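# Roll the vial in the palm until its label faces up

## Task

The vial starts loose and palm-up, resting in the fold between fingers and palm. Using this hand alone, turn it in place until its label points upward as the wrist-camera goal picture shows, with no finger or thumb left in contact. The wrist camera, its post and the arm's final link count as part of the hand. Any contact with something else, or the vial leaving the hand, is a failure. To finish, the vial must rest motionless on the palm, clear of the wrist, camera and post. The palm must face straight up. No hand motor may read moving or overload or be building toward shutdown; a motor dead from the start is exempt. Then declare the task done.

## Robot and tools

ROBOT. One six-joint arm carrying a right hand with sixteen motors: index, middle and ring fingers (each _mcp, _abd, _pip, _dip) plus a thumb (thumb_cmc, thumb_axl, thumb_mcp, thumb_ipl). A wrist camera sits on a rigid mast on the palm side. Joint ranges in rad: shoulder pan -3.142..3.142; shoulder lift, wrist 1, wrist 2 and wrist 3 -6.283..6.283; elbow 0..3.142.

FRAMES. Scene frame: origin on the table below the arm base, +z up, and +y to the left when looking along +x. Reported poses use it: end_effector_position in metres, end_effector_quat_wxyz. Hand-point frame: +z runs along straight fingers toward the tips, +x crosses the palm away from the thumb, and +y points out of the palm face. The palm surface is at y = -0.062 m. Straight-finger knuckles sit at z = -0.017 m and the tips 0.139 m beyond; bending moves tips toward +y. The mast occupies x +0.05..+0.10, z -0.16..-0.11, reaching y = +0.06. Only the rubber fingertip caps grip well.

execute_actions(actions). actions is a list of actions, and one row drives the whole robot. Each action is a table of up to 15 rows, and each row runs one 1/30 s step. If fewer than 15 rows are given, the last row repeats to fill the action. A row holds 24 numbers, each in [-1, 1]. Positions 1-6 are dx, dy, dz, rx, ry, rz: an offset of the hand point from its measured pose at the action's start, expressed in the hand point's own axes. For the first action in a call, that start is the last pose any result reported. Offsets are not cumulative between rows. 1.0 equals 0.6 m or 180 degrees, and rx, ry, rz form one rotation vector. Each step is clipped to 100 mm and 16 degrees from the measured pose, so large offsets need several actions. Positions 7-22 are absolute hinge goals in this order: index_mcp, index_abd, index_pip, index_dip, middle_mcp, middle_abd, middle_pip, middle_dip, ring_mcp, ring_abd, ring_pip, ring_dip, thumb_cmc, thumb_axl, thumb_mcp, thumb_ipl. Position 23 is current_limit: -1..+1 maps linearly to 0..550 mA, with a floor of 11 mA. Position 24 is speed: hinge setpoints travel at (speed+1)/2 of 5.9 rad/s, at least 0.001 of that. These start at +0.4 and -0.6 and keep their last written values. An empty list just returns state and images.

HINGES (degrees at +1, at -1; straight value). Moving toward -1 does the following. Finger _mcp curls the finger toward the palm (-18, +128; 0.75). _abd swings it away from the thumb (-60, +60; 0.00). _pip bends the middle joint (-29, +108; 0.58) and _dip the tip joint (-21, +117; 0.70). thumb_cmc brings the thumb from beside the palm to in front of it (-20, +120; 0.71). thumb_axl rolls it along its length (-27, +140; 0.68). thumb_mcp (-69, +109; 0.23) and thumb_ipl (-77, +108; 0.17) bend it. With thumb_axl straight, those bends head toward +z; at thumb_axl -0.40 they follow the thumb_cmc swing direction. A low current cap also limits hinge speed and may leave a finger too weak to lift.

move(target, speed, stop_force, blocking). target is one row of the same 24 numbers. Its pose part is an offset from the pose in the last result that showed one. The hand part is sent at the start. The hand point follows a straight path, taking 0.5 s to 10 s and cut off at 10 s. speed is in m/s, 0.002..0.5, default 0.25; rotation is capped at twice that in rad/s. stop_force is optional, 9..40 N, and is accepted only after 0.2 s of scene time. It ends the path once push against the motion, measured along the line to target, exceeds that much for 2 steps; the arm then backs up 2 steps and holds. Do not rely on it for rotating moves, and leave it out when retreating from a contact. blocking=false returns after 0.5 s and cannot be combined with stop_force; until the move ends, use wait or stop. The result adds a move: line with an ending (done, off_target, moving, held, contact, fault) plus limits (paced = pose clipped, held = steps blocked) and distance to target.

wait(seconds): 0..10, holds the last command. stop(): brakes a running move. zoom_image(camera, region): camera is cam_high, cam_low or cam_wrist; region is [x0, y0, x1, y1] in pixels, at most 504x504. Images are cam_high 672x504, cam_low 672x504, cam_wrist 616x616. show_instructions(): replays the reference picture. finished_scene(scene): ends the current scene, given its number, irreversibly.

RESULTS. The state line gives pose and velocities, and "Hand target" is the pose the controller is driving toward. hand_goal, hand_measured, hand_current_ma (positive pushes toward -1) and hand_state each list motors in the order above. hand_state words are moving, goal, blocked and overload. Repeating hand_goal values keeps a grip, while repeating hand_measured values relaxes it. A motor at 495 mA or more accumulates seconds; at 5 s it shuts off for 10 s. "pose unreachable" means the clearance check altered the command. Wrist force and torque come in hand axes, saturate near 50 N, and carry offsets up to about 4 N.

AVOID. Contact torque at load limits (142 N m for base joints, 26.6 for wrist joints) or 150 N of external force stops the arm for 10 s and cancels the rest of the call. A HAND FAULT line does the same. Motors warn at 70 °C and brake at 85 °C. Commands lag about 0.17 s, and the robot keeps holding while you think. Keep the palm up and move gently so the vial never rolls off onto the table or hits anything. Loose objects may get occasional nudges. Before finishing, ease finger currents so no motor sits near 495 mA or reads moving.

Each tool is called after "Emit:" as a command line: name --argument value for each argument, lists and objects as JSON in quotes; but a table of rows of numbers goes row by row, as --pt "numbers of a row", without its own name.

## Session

Emit:
execute_actions --actions '[]'

Emit:
show_instructions

Scene clock: 0.00 s.
end_effector_position=(+0.6086, +0.0525, +0.4105) hand_goal=(+0.046, +0.000, -0.008, +0.280, +0.046, +0.000, -0.008, +0.280, +0.046, +0.000, -0.008, +0.280, -0.104, +0.266, +0.032, -0.018) hand_measured=(+0.060, +0.000, -0.006, +0.282, +0.060, +0.000, -0.006, +0.282, +0.062, +0.000, -0.004, +0.282, -0.090, +0.270, +0.034, -0.016) hand_current_ma=(+86, +0, +14, +12, +86, +0, +14, +12, +90, +0, +15, +13, +69, +26, +10, +11) hand_state=(goal, goal, goal, goal, goal, goal, goal, goal, goal, goal, goal, goal, goal, goal, goal, goal) hand_current_limit=0.40 hand_speed=-0.60 end_effector_quat_wxyz=(+0.492, +0.477, +0.532, +0.498) end_effector_velocity=(+0.000, -0.001, -0.000) end_effector_angular_velocity=(-0.001, +0.000, -0.002)
Joint positions: [-0.17  -1.171  2.239 -4.192 -1.301 -0.051]
Joint velocities: [-0.002 -0.     0.     0.     0.    -0.001]
Joint torques (N m, as the arm reports them, + toward a larger angle): no reading
Wrist force (N, on the end effector, along its own x y z axes, offset not removed): no reading
Wrist torque (N m, same axes, about the end effector's origin, offset not removed): no reading
Hand target: +0.609, +0.052, +0.411; +0.492, +0.477, +0.532, +0.498

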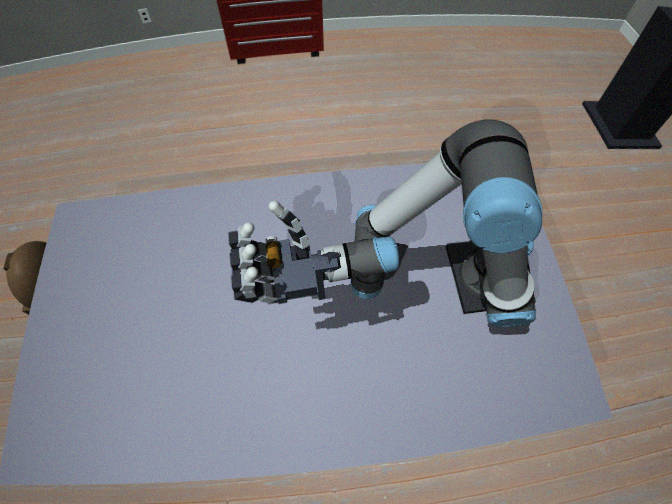

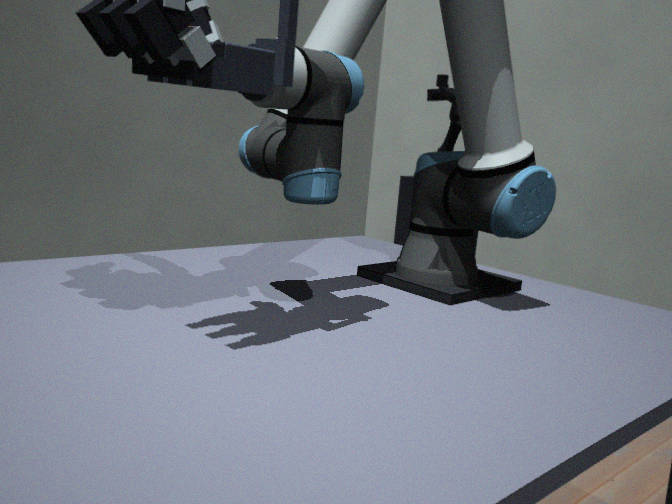

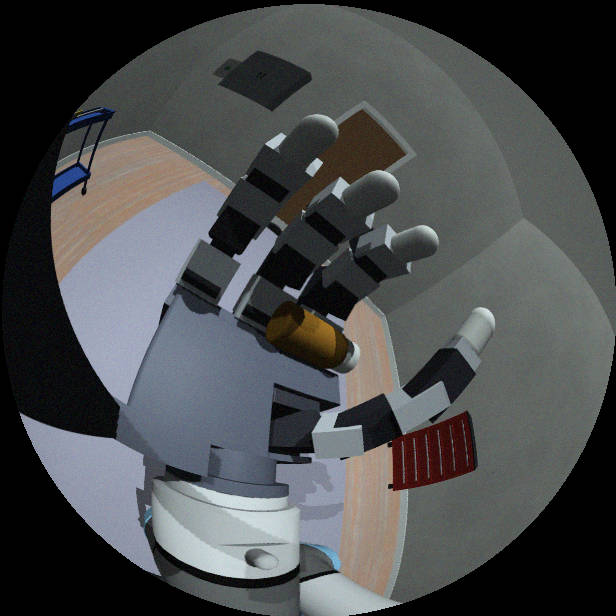

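Reference images for this scene: goal picture from the wrist camera place.

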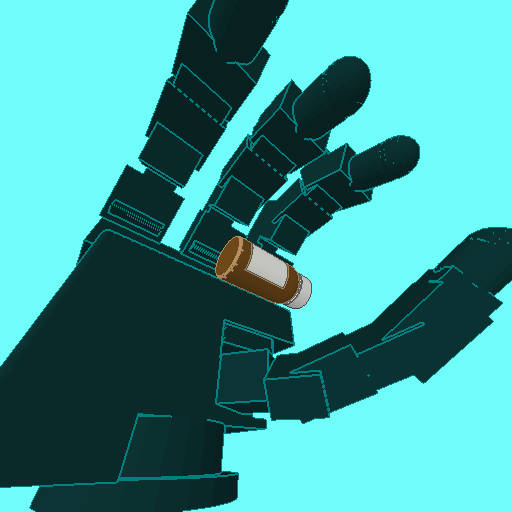

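Emit:
execute_actions --actions '[[[0,0,0,0,0,0,0.1,0,-0.1,-0.5,0.1,0,0,0.28,0.046,0,0,0.28,-0.104,0.266,0.032,-0.018,0.4,0]],[[0,0,0,0,0,0,0.1,0,-0.5,-0.5,0.1,0,0,0.28,0.046,0,0,0.28,-0.104,0.266,0.032,-0.018,0.4,-0.3]],[[0,0,0,0,0,0,0.1,0,-0.46,-1,0.1,0,0,0.28,0.046,0,0,0.28,-0.104,0.266,0.032,-0.018,0.4,-0.6]],[[0,0,0,0,0,0,0.1,0,-0.34,-1,0.1,0,0,0.28,0.046,0,0,0.28,-0.104,0.266,0.032,-0.018,0.4,-0.8]],[[0,0,0,0,0,0,0.1,0,-0.1,-1,0.1,0,0,0.28,0.046,0,0,0.28,-0.104,0.266,0.032,-0.018,0.4,-0.7]],[[0,0,0,0,0,0,0.1,0,-0.1,-0.5,0.1,0,0,0.28,0.046,0,0,0.28,-0.104,0.266,0.032,-0.018,0.4,0]],[[0,0,0,0,0,0,0.1,0,-0.5,-0.5,0.1,0,0,0.28,0.046,0,0,0.28,-0.104,0.266,0.032,-0.018,0.4,-0.3]],[[0,0,0,0,0,0,0.1,0,-0.46,-1,0.1,0,0,0.28,0.046,0,0,0.28,-0.104,0.266,0.032,-0.018,0.4,-0.6]],[[0,0,0,0,0,0,0.1,0,-0.34,-1,0.1,0,0,0.28,0.046,0,0,0.28,-0.104,0.266,0.032,-0.018,0.4,-0.8]],[[0,0,0,0,0,0,0.1,0,-0.1,-1,0.1,0,0,0.28,0.046,0,0,0.28,-0.104,0.266,0.032,-0.018,0.4,-0.7]]]'

Scene clock: 5.40 s.
end_effector_position=(+0.6086, +0.0525, +0.4105) hand_goal=(+0.100, +0.000, -0.100, -1.000, +0.100, +0.000, +0.000, +0.280, +0.046, +0.000, +0.000, +0.280, -0.104, +0.266, +0.032, -0.018) hand_measured=(+0.110, +0.000, -0.104, -0.998, +0.104, +0.000, -0.002, +0.282, +0.062, +0.000, -0.002, +0.282, -0.090, +0.270, +0.034, -0.016) hand_current_ma=(+58, +0, -17, +11, +26, +0, -11, +12, +89, +0, -13, +13, +69, +26, +10, +11) hand_state=(goal, goal, moving, goal, goal, goal, goal, goal, goal, goal, goal, goal, goal, goal, goal, goal) hand_current_limit=0.40 hand_speed=-0.70 end_effector_quat_wxyz=(+0.492, +0.477, +0.532, +0.498) end_effector_velocity=(-0.000, -0.000, +0.000) end_effector_angular_velocity=(-0.000, -0.001, +0.000)
Joint positions: [-0.17  -1.171  2.239 -4.192 -1.301 -0.051]
Joint velocities: [-0.001 -0.     0.    -0.001  0.001 -0.   ]
Joint torques (N m, as the arm reports them, + toward a larger angle): [ -0.65 -30.04 -12.44  -2.79  -0.32  -0.1 ]
Wrist force (N, on the end effector, along its own x y z axes, offset not removed): [-1.4 0.1 -0.4]
Wrist torque (N m, same axes, about the end effector's origin, offset not removed): [-0.05 0.31 -0.07]
Hand target: +0.609, +0.052, +0.411; +0.492, +0.477, +0.532, +0.498
Off the commanded pose: 0.000 m, 0 deg.

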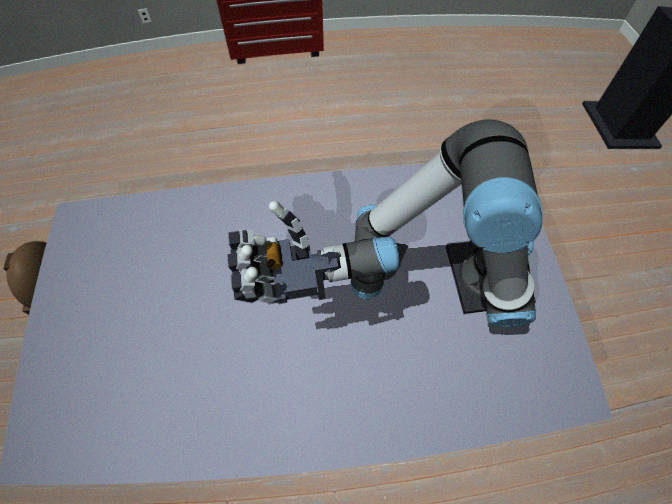

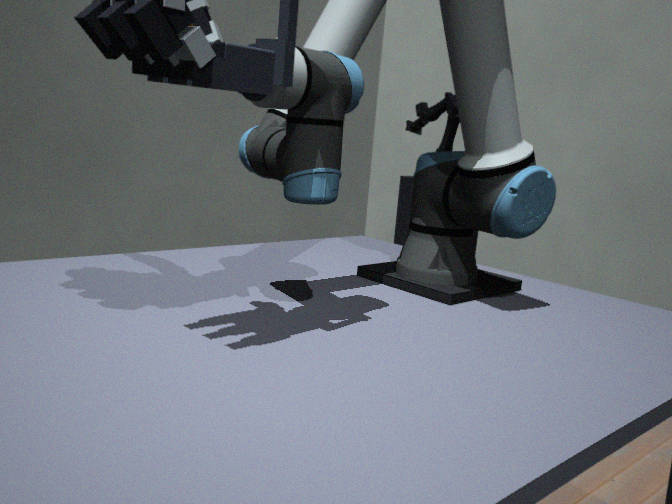

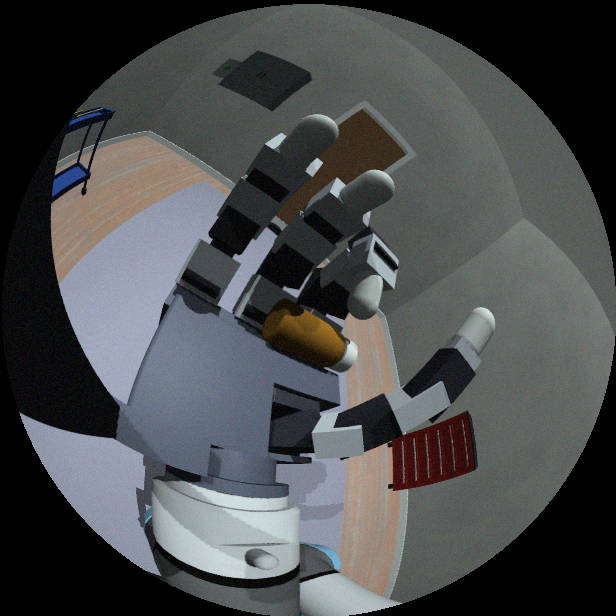

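Now both fingers, three cycles.

Emit:
execute_actions --actions '[[[0,0,0,0,0,0,0.1,0,-0.1,-0.5,0.1,0,-0.1,-0.5,0.046,0,0,0.28,-0.104,0.266,0.032,-0.018,0.4,0]],[[0,0,0,0,0,0,0.1,0,-0.5,-0.5,0.1,0,-0.5,-0.5,0.046,0,0,0.28,-0.104,0.266,0.032,-0.018,0.4,-0.3]],[[0,0,0,0,0,0,0.1,0,-0.46,-1,0.1,0,-0.46,-1,0.046,0,0,0.28,-0.104,0.266,0.032,-0.018,0.4,-0.6]],[[0,0,0,0,0,0,0.1,0,-0.34,-1,0.1,0,-0.34,-1,0.046,0,0,0.28,-0.104,0.266,0.032,-0.018,0.4,-0.8]],[[0,0,0,0,0,0,0.1,0,-0.1,-1,0.1,0,-0.1,-1,0.046,0,0,0.28,-0.104,0.266,0.032,-0.018,0.4,-0.7]],[[0,0,0,0,0,0,0.1,0,-0.1,-0.5,0.1,0,-0.1,-0.5,0.046,0,0,0.28,-0.104,0.266,0.032,-0.018,0.4,0]],[[0,0,0,0,0,0,0.1,0,-0.5,-0.5,0.1,0,-0.5,-0.5,0.046,0,0,0.28,-0.104,0.266,0.032,-0.018,0.4,-0.3]],[[0,0,0,0,0,0,0.1,0,-0.46,-1,0.1,0,-0.46,-1,0.046,0,0,0.28,-0.104,0.266,0.032,-0.018,0.4,-0.6]],[[0,0,0,0,0,0,0.1,0,-0.34,-1,0.1,0,-0.34,-1,0.046,0,0,0.28,-0.104,0.266,0.032,-0.018,0.4,-0.8]],[[0,0,0,0,0,0,0.1,0,-0.1,-1,0.1,0,-0.1,-1,0.046,0,0,0.28,-0.104,0.266,0.032,-0.018,0.4,-0.7]],[[0,0,0,0,0,0,0.1,0,-0.1,-0.5,0.1,0,-0.1,-0.5,0.046,0,0,0.28,-0.104,0.266,0.032,-0.018,0.4,0]],[[0,0,0,0,0,0,0.1,0,-0.5,-0.5,0.1,0,-0.5,-0.5,0.046,0,0,0.28,-0.104,0.266,0.032,-0.018,0.4,-0.3]],[[0,0,0,0,0,0,0.1,0,-0.46,-1,0.1,0,-0.46,-1,0.046,0,0,0.28,-0.104,0.266,0.032,-0.018,0.4,-0.6]],[[0,0,0,0,0,0,0.1,0,-0.34,-1,0.1,0,-0.34,-1,0.046,0,0,0.28,-0.104,0.266,0.032,-0.018,0.4,-0.8]],[[0,0,0,0,0,0,0.1,0,-0.1,-1,0.1,0,-0.1,-1,0.046,0,0,0.28,-0.104,0.266,0.032,-0.018,0.4,-0.7]]]'

Scene clock: 13.37 s.
end_effector_position=(+0.6086, +0.0525, +0.4105) hand_goal=(+0.100, +0.000, -0.100, -1.000, +0.100, +0.000, -0.100, -1.000, +0.046, +0.000, +0.000, +0.280, -0.104, +0.266, +0.032, -0.018) hand_measured=(+0.110, +0.000, -0.104, -0.998, +0.108, +0.000, -0.104, -0.998, +0.062, +0.000, -0.002, +0.282, -0.090, +0.270, +0.034, -0.016) hand_current_ma=(+60, +0, -17, +11, +49, +0, -17, +11, +89, +0, -13, +13, +69, +26, +10, +11) hand_state=(goal, goal, moving, goal, goal, goal, moving, goal, goal, goal, goal, goal, goal, goal, goal, goal) hand_current_limit=0.40 hand_speed=-0.70 end_effector_quat_wxyz=(+0.492, +0.477, +0.532, +0.498) end_effector_velocity=(-0.000, -0.000, +0.000) end_effector_angular_velocity=(-0.001, -0.001, -0.001)
Joint positions: [-0.17  -1.171  2.239 -4.192 -1.301 -0.051]
Joint velocities: [-0.001  0.     0.    -0.001 -0.    -0.001]
Joint torques (N m, as the arm reports them, + toward a larger angle): [  0.1  -30.39 -12.82  -2.73  -0.3   -0.14]
Wrist force (N, on the end effector, along its own x y z axes, offset not removed): [-0.9 -0.5 1.4]
Wrist torque (N m, same axes, about the end effector's origin, offset not removed): [-0.26 0.09 -0.15]
Hand target: +0.609, +0.052, +0.411; +0.492, +0.477, +0.532, +0.498
Off the commanded pose: 0.000 m, 0 deg.

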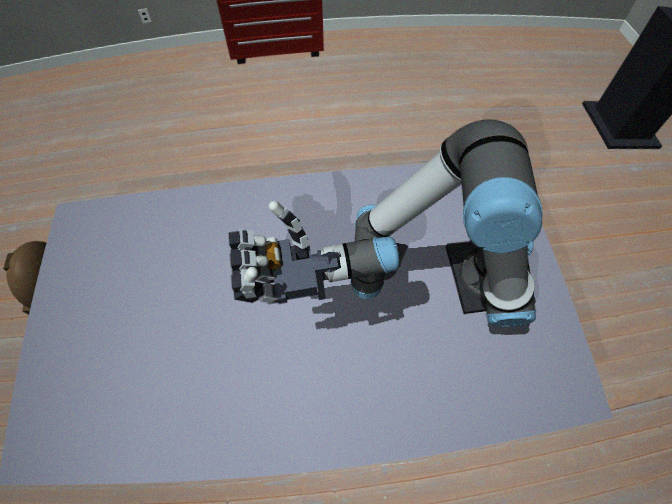

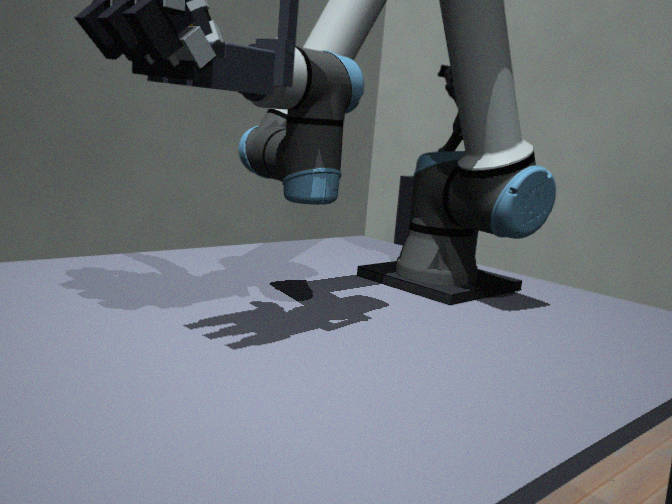

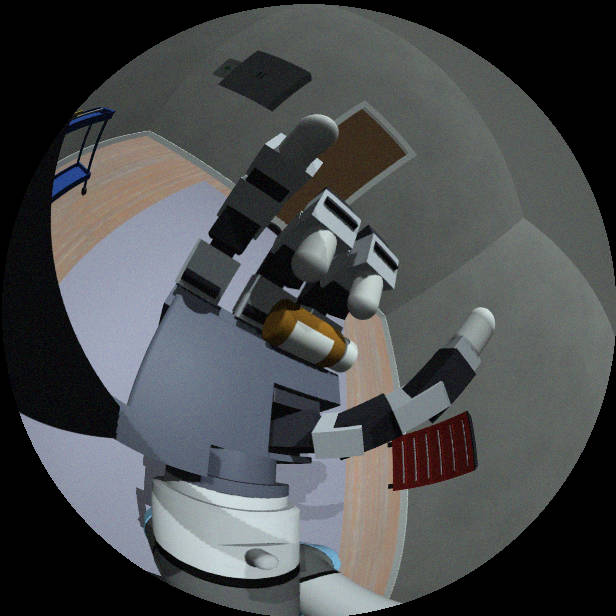

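Emit:
execute_actions --actions '[[[0,0,0,0,0,0,0.1,0,-0.1,-0.5,0.1,0,-0.1,-0.5,0.046,0,0,0.28,-0.104,0.266,0.032,-0.018,0.4,0]],[[0,0,0,0,0,0,0.1,0,-0.5,-0.5,0.1,0,-0.5,-0.5,0.046,0,0,0.28,-0.104,0.266,0.032,-0.018,0.4,-0.3]],[[0,0,0,0,0,0,0.1,0,-0.46,-1,0.1,0,-0.46,-1,0.046,0,0,0.28,-0.104,0.266,0.032,-0.018,0.4,-0.6]],[[0,0,0,0,0,0,0.1,0,-0.34,-1,0.1,0,-0.34,-1,0.046,0,0,0.28,-0.104,0.266,0.032,-0.018,0.4,-0.8]],[[0,0,0,0,0,0,0.1,0,-0.1,-1,0.1,0,-0.1,-1,0.046,0,0,0.28,-0.104,0.266,0.032,-0.018,0.4,-0.7]],[[0,0,0,0,0,0,0.1,0,-0.1,-0.5,0.1,0,-0.1,-0.5,0.046,0,0,0.28,-0.104,0.266,0.032,-0.018,0.4,0]],[[0,0,0,0,0,0,0.1,0,-0.5,-0.5,0.1,0,-0.5,-0.5,0.046,0,0,0.28,-0.104,0.266,0.032,-0.018,0.4,-0.3]],[[0,0,0,0,0,0.015,0.1,0,-0.46,-1,0.1,0,-0.46,-1,0.046,0,0,0.28,-0.104,0.266,0.032,-0.018,0.4,-0.6]],[[0,0,0,0,0,0,0.1,0,-0.34,-1,0.1,0,-0.34,-1,0.046,0,0,0.28,-0.104,0.266,0.032,-0.018,0.4,-0.8]],[[0,0,0,0,0,0,0.1,0,-0.1,-1,0.1,0,-0.1,-1,0.046,0,0,0.28,-0.104,0.266,0.032,-0.018,0.4,-0.7]]]'

Emit:
wait --seconds 1

Scene clock: 18.77 s.
end_effector_position=(+0.6086, +0.0525, +0.4105) hand_goal=(+0.100, +0.000, -0.100, -1.000, +0.100, +0.000, -0.100, -1.000, +0.046, +0.000, +0.000, +0.280, -0.104, +0.266, +0.032, -0.018) hand_measured=(+0.110, +0.000, -0.104, -0.998, +0.108, +0.000, -0.104, -0.998, +0.062, +0.000, -0.002, +0.282, -0.090, +0.270, +0.034, -0.016) hand_current_ma=(+65, +0, -17, +11, +49, +0, -17, +11, +89, +0, -13, +13, +67, +26, +10, +11) hand_state=(goal, goal, moving, goal, goal, goal, moving, goal, goal, goal, goal, goal, goal, goal, goal, goal) hand_current_limit=0.40 hand_speed=-0.70 end_effector_quat_wxyz=(+0.480, +0.489, +0.520, +0.510) end_effector_velocity=(-0.000, +0.000, +0.000) end_effector_angular_velocity=(-0.001, -0.000, +0.001)
Joint positions: [-0.159 -1.173  2.238 -4.189 -1.312 -0.004]
Joint velocities: [ 0.    -0.     0.     0.     0.    -0.001]
Joint torques (N m, as the arm reports them, + toward a larger angle): [  5.53 -39.86 -22.42  -0.5   -0.64  -0.34]
Wrist force (N, on the end effector, along its own x y z axes, offset not removed): [-0.1 -2.3 -1.0]
Wrist torque (N m, same axes, about the end effector's origin, offset not removed): [-0.32 0.07 -0.14]
Hand target: +0.609, +0.052, +0.411; +0.480, +0.489, +0.520, +0.510
Off the commanded pose: 0.000 m, 0 deg.

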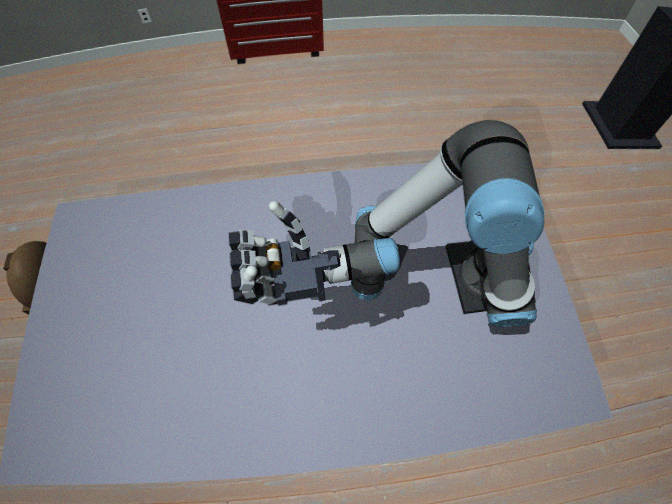

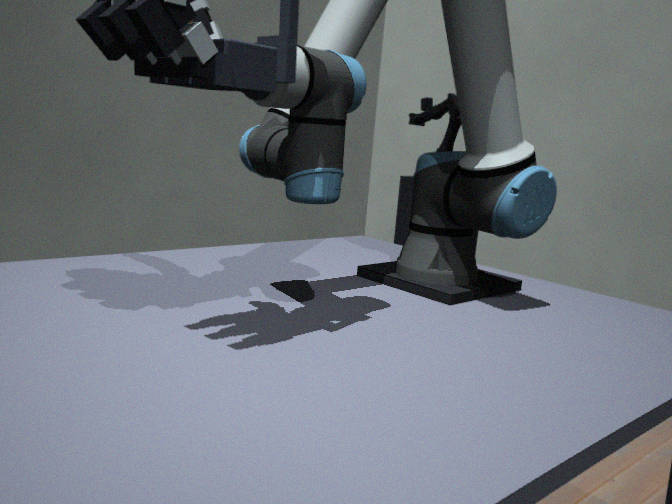

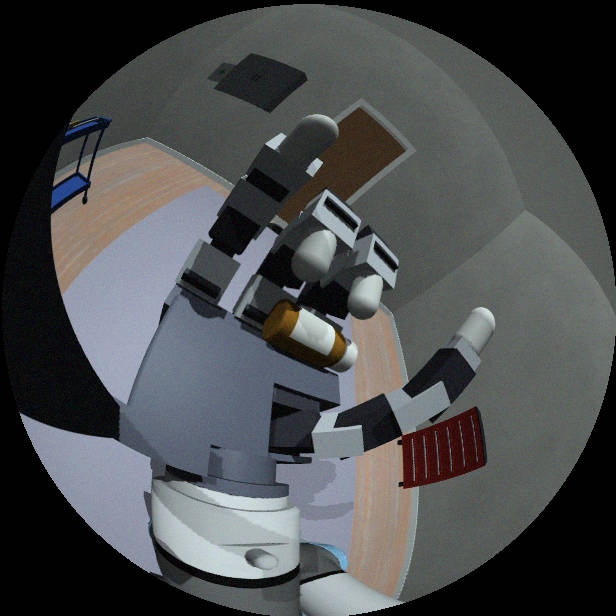

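Scene clock: 19.77 s.
end_effector_position=(+0.6086, +0.0525, +0.4105) hand_goal=(+0.100, +0.000, -0.100, -1.000, +0.100, +0.000, -0.100, -1.000, +0.046, +0.000, +0.000, +0.280, -0.104, +0.266, +0.032, -0.018) hand_measured=(+0.110, +0.000, -0.104, -0.998, +0.108, +0.000, -0.104, -0.998, +0.062, +0.000, -0.002, +0.282, -0.090, +0.270, +0.034, -0.016) hand_current_ma=(+65, +0, -18, +11, +49, +0, -18, +11, +89, +0, -13, +13, +67, +26, +10, +11) hand_state=(goal, goal, goal, goal, goal, goal, goal, goal, goal, goal, goal, goal, goal, goal, goal, goal) hand_current_limit=0.40 hand_speed=-0.70 end_effector_quat_wxyz=(+0.480, +0.489, +0.520, +0.510) end_effector_velocity=(-0.000, +0.001, -0.000) end_effector_angular_velocity=(+0.000, -0.000, +0.000)
Joint positions: [-0.159 -1.173  2.238 -4.189 -1.312 -0.004]
Joint velocities: [ 0.001  0.     0.    -0.    -0.001  0.   ]
Joint torques (N m, as the arm reports them, + toward a larger angle): [  6.24 -39.5  -22.45  -0.39  -0.7   -0.37]
Wrist force (N, on the end effector, along its own x y z axes, offset not removed): [-0.7 -0.9 -0.5]
Wrist torque (N m, same axes, about the end effector's origin, offset not removed): [-0.11 0.08 -0.15]
Hand target: +0.609, +0.052, +0.411; +0.480, +0.489, +0.520, +0.510
Off the commanded pose: 0.000 m, 0 deg.
wait: 1.00 s; at rest by 0.17 s

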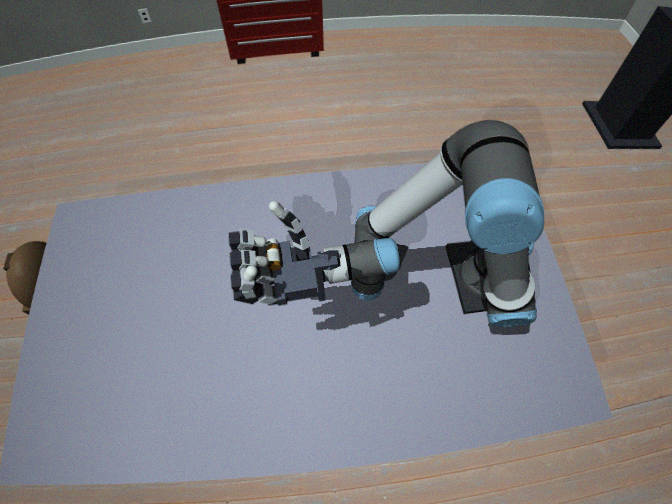

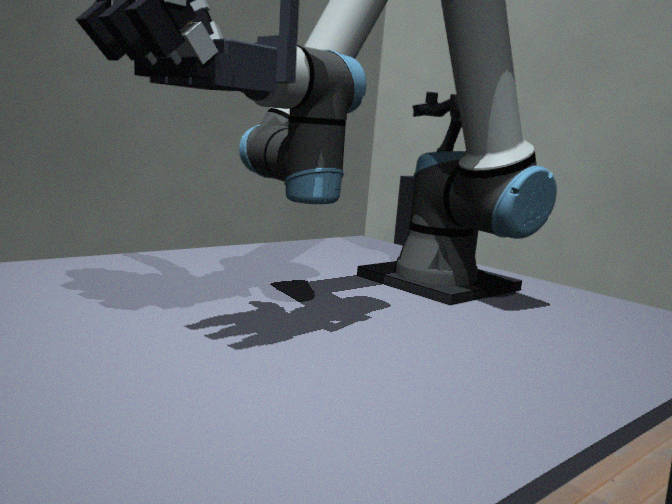

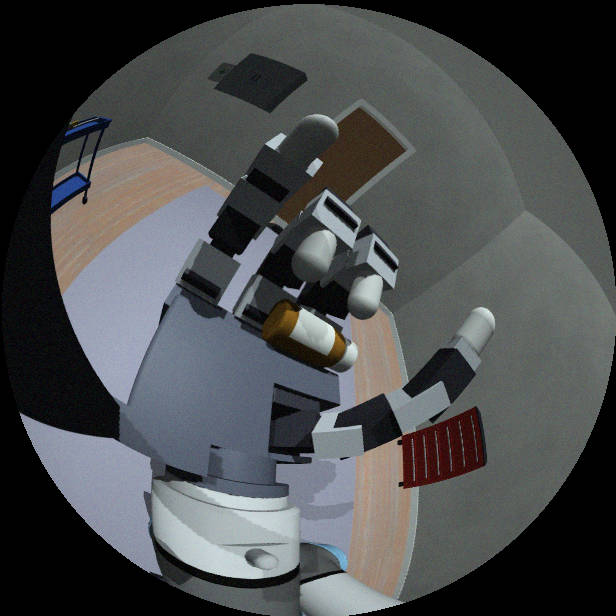

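Emit:
finished_scene --scene 2

The scene is finished: the task was done.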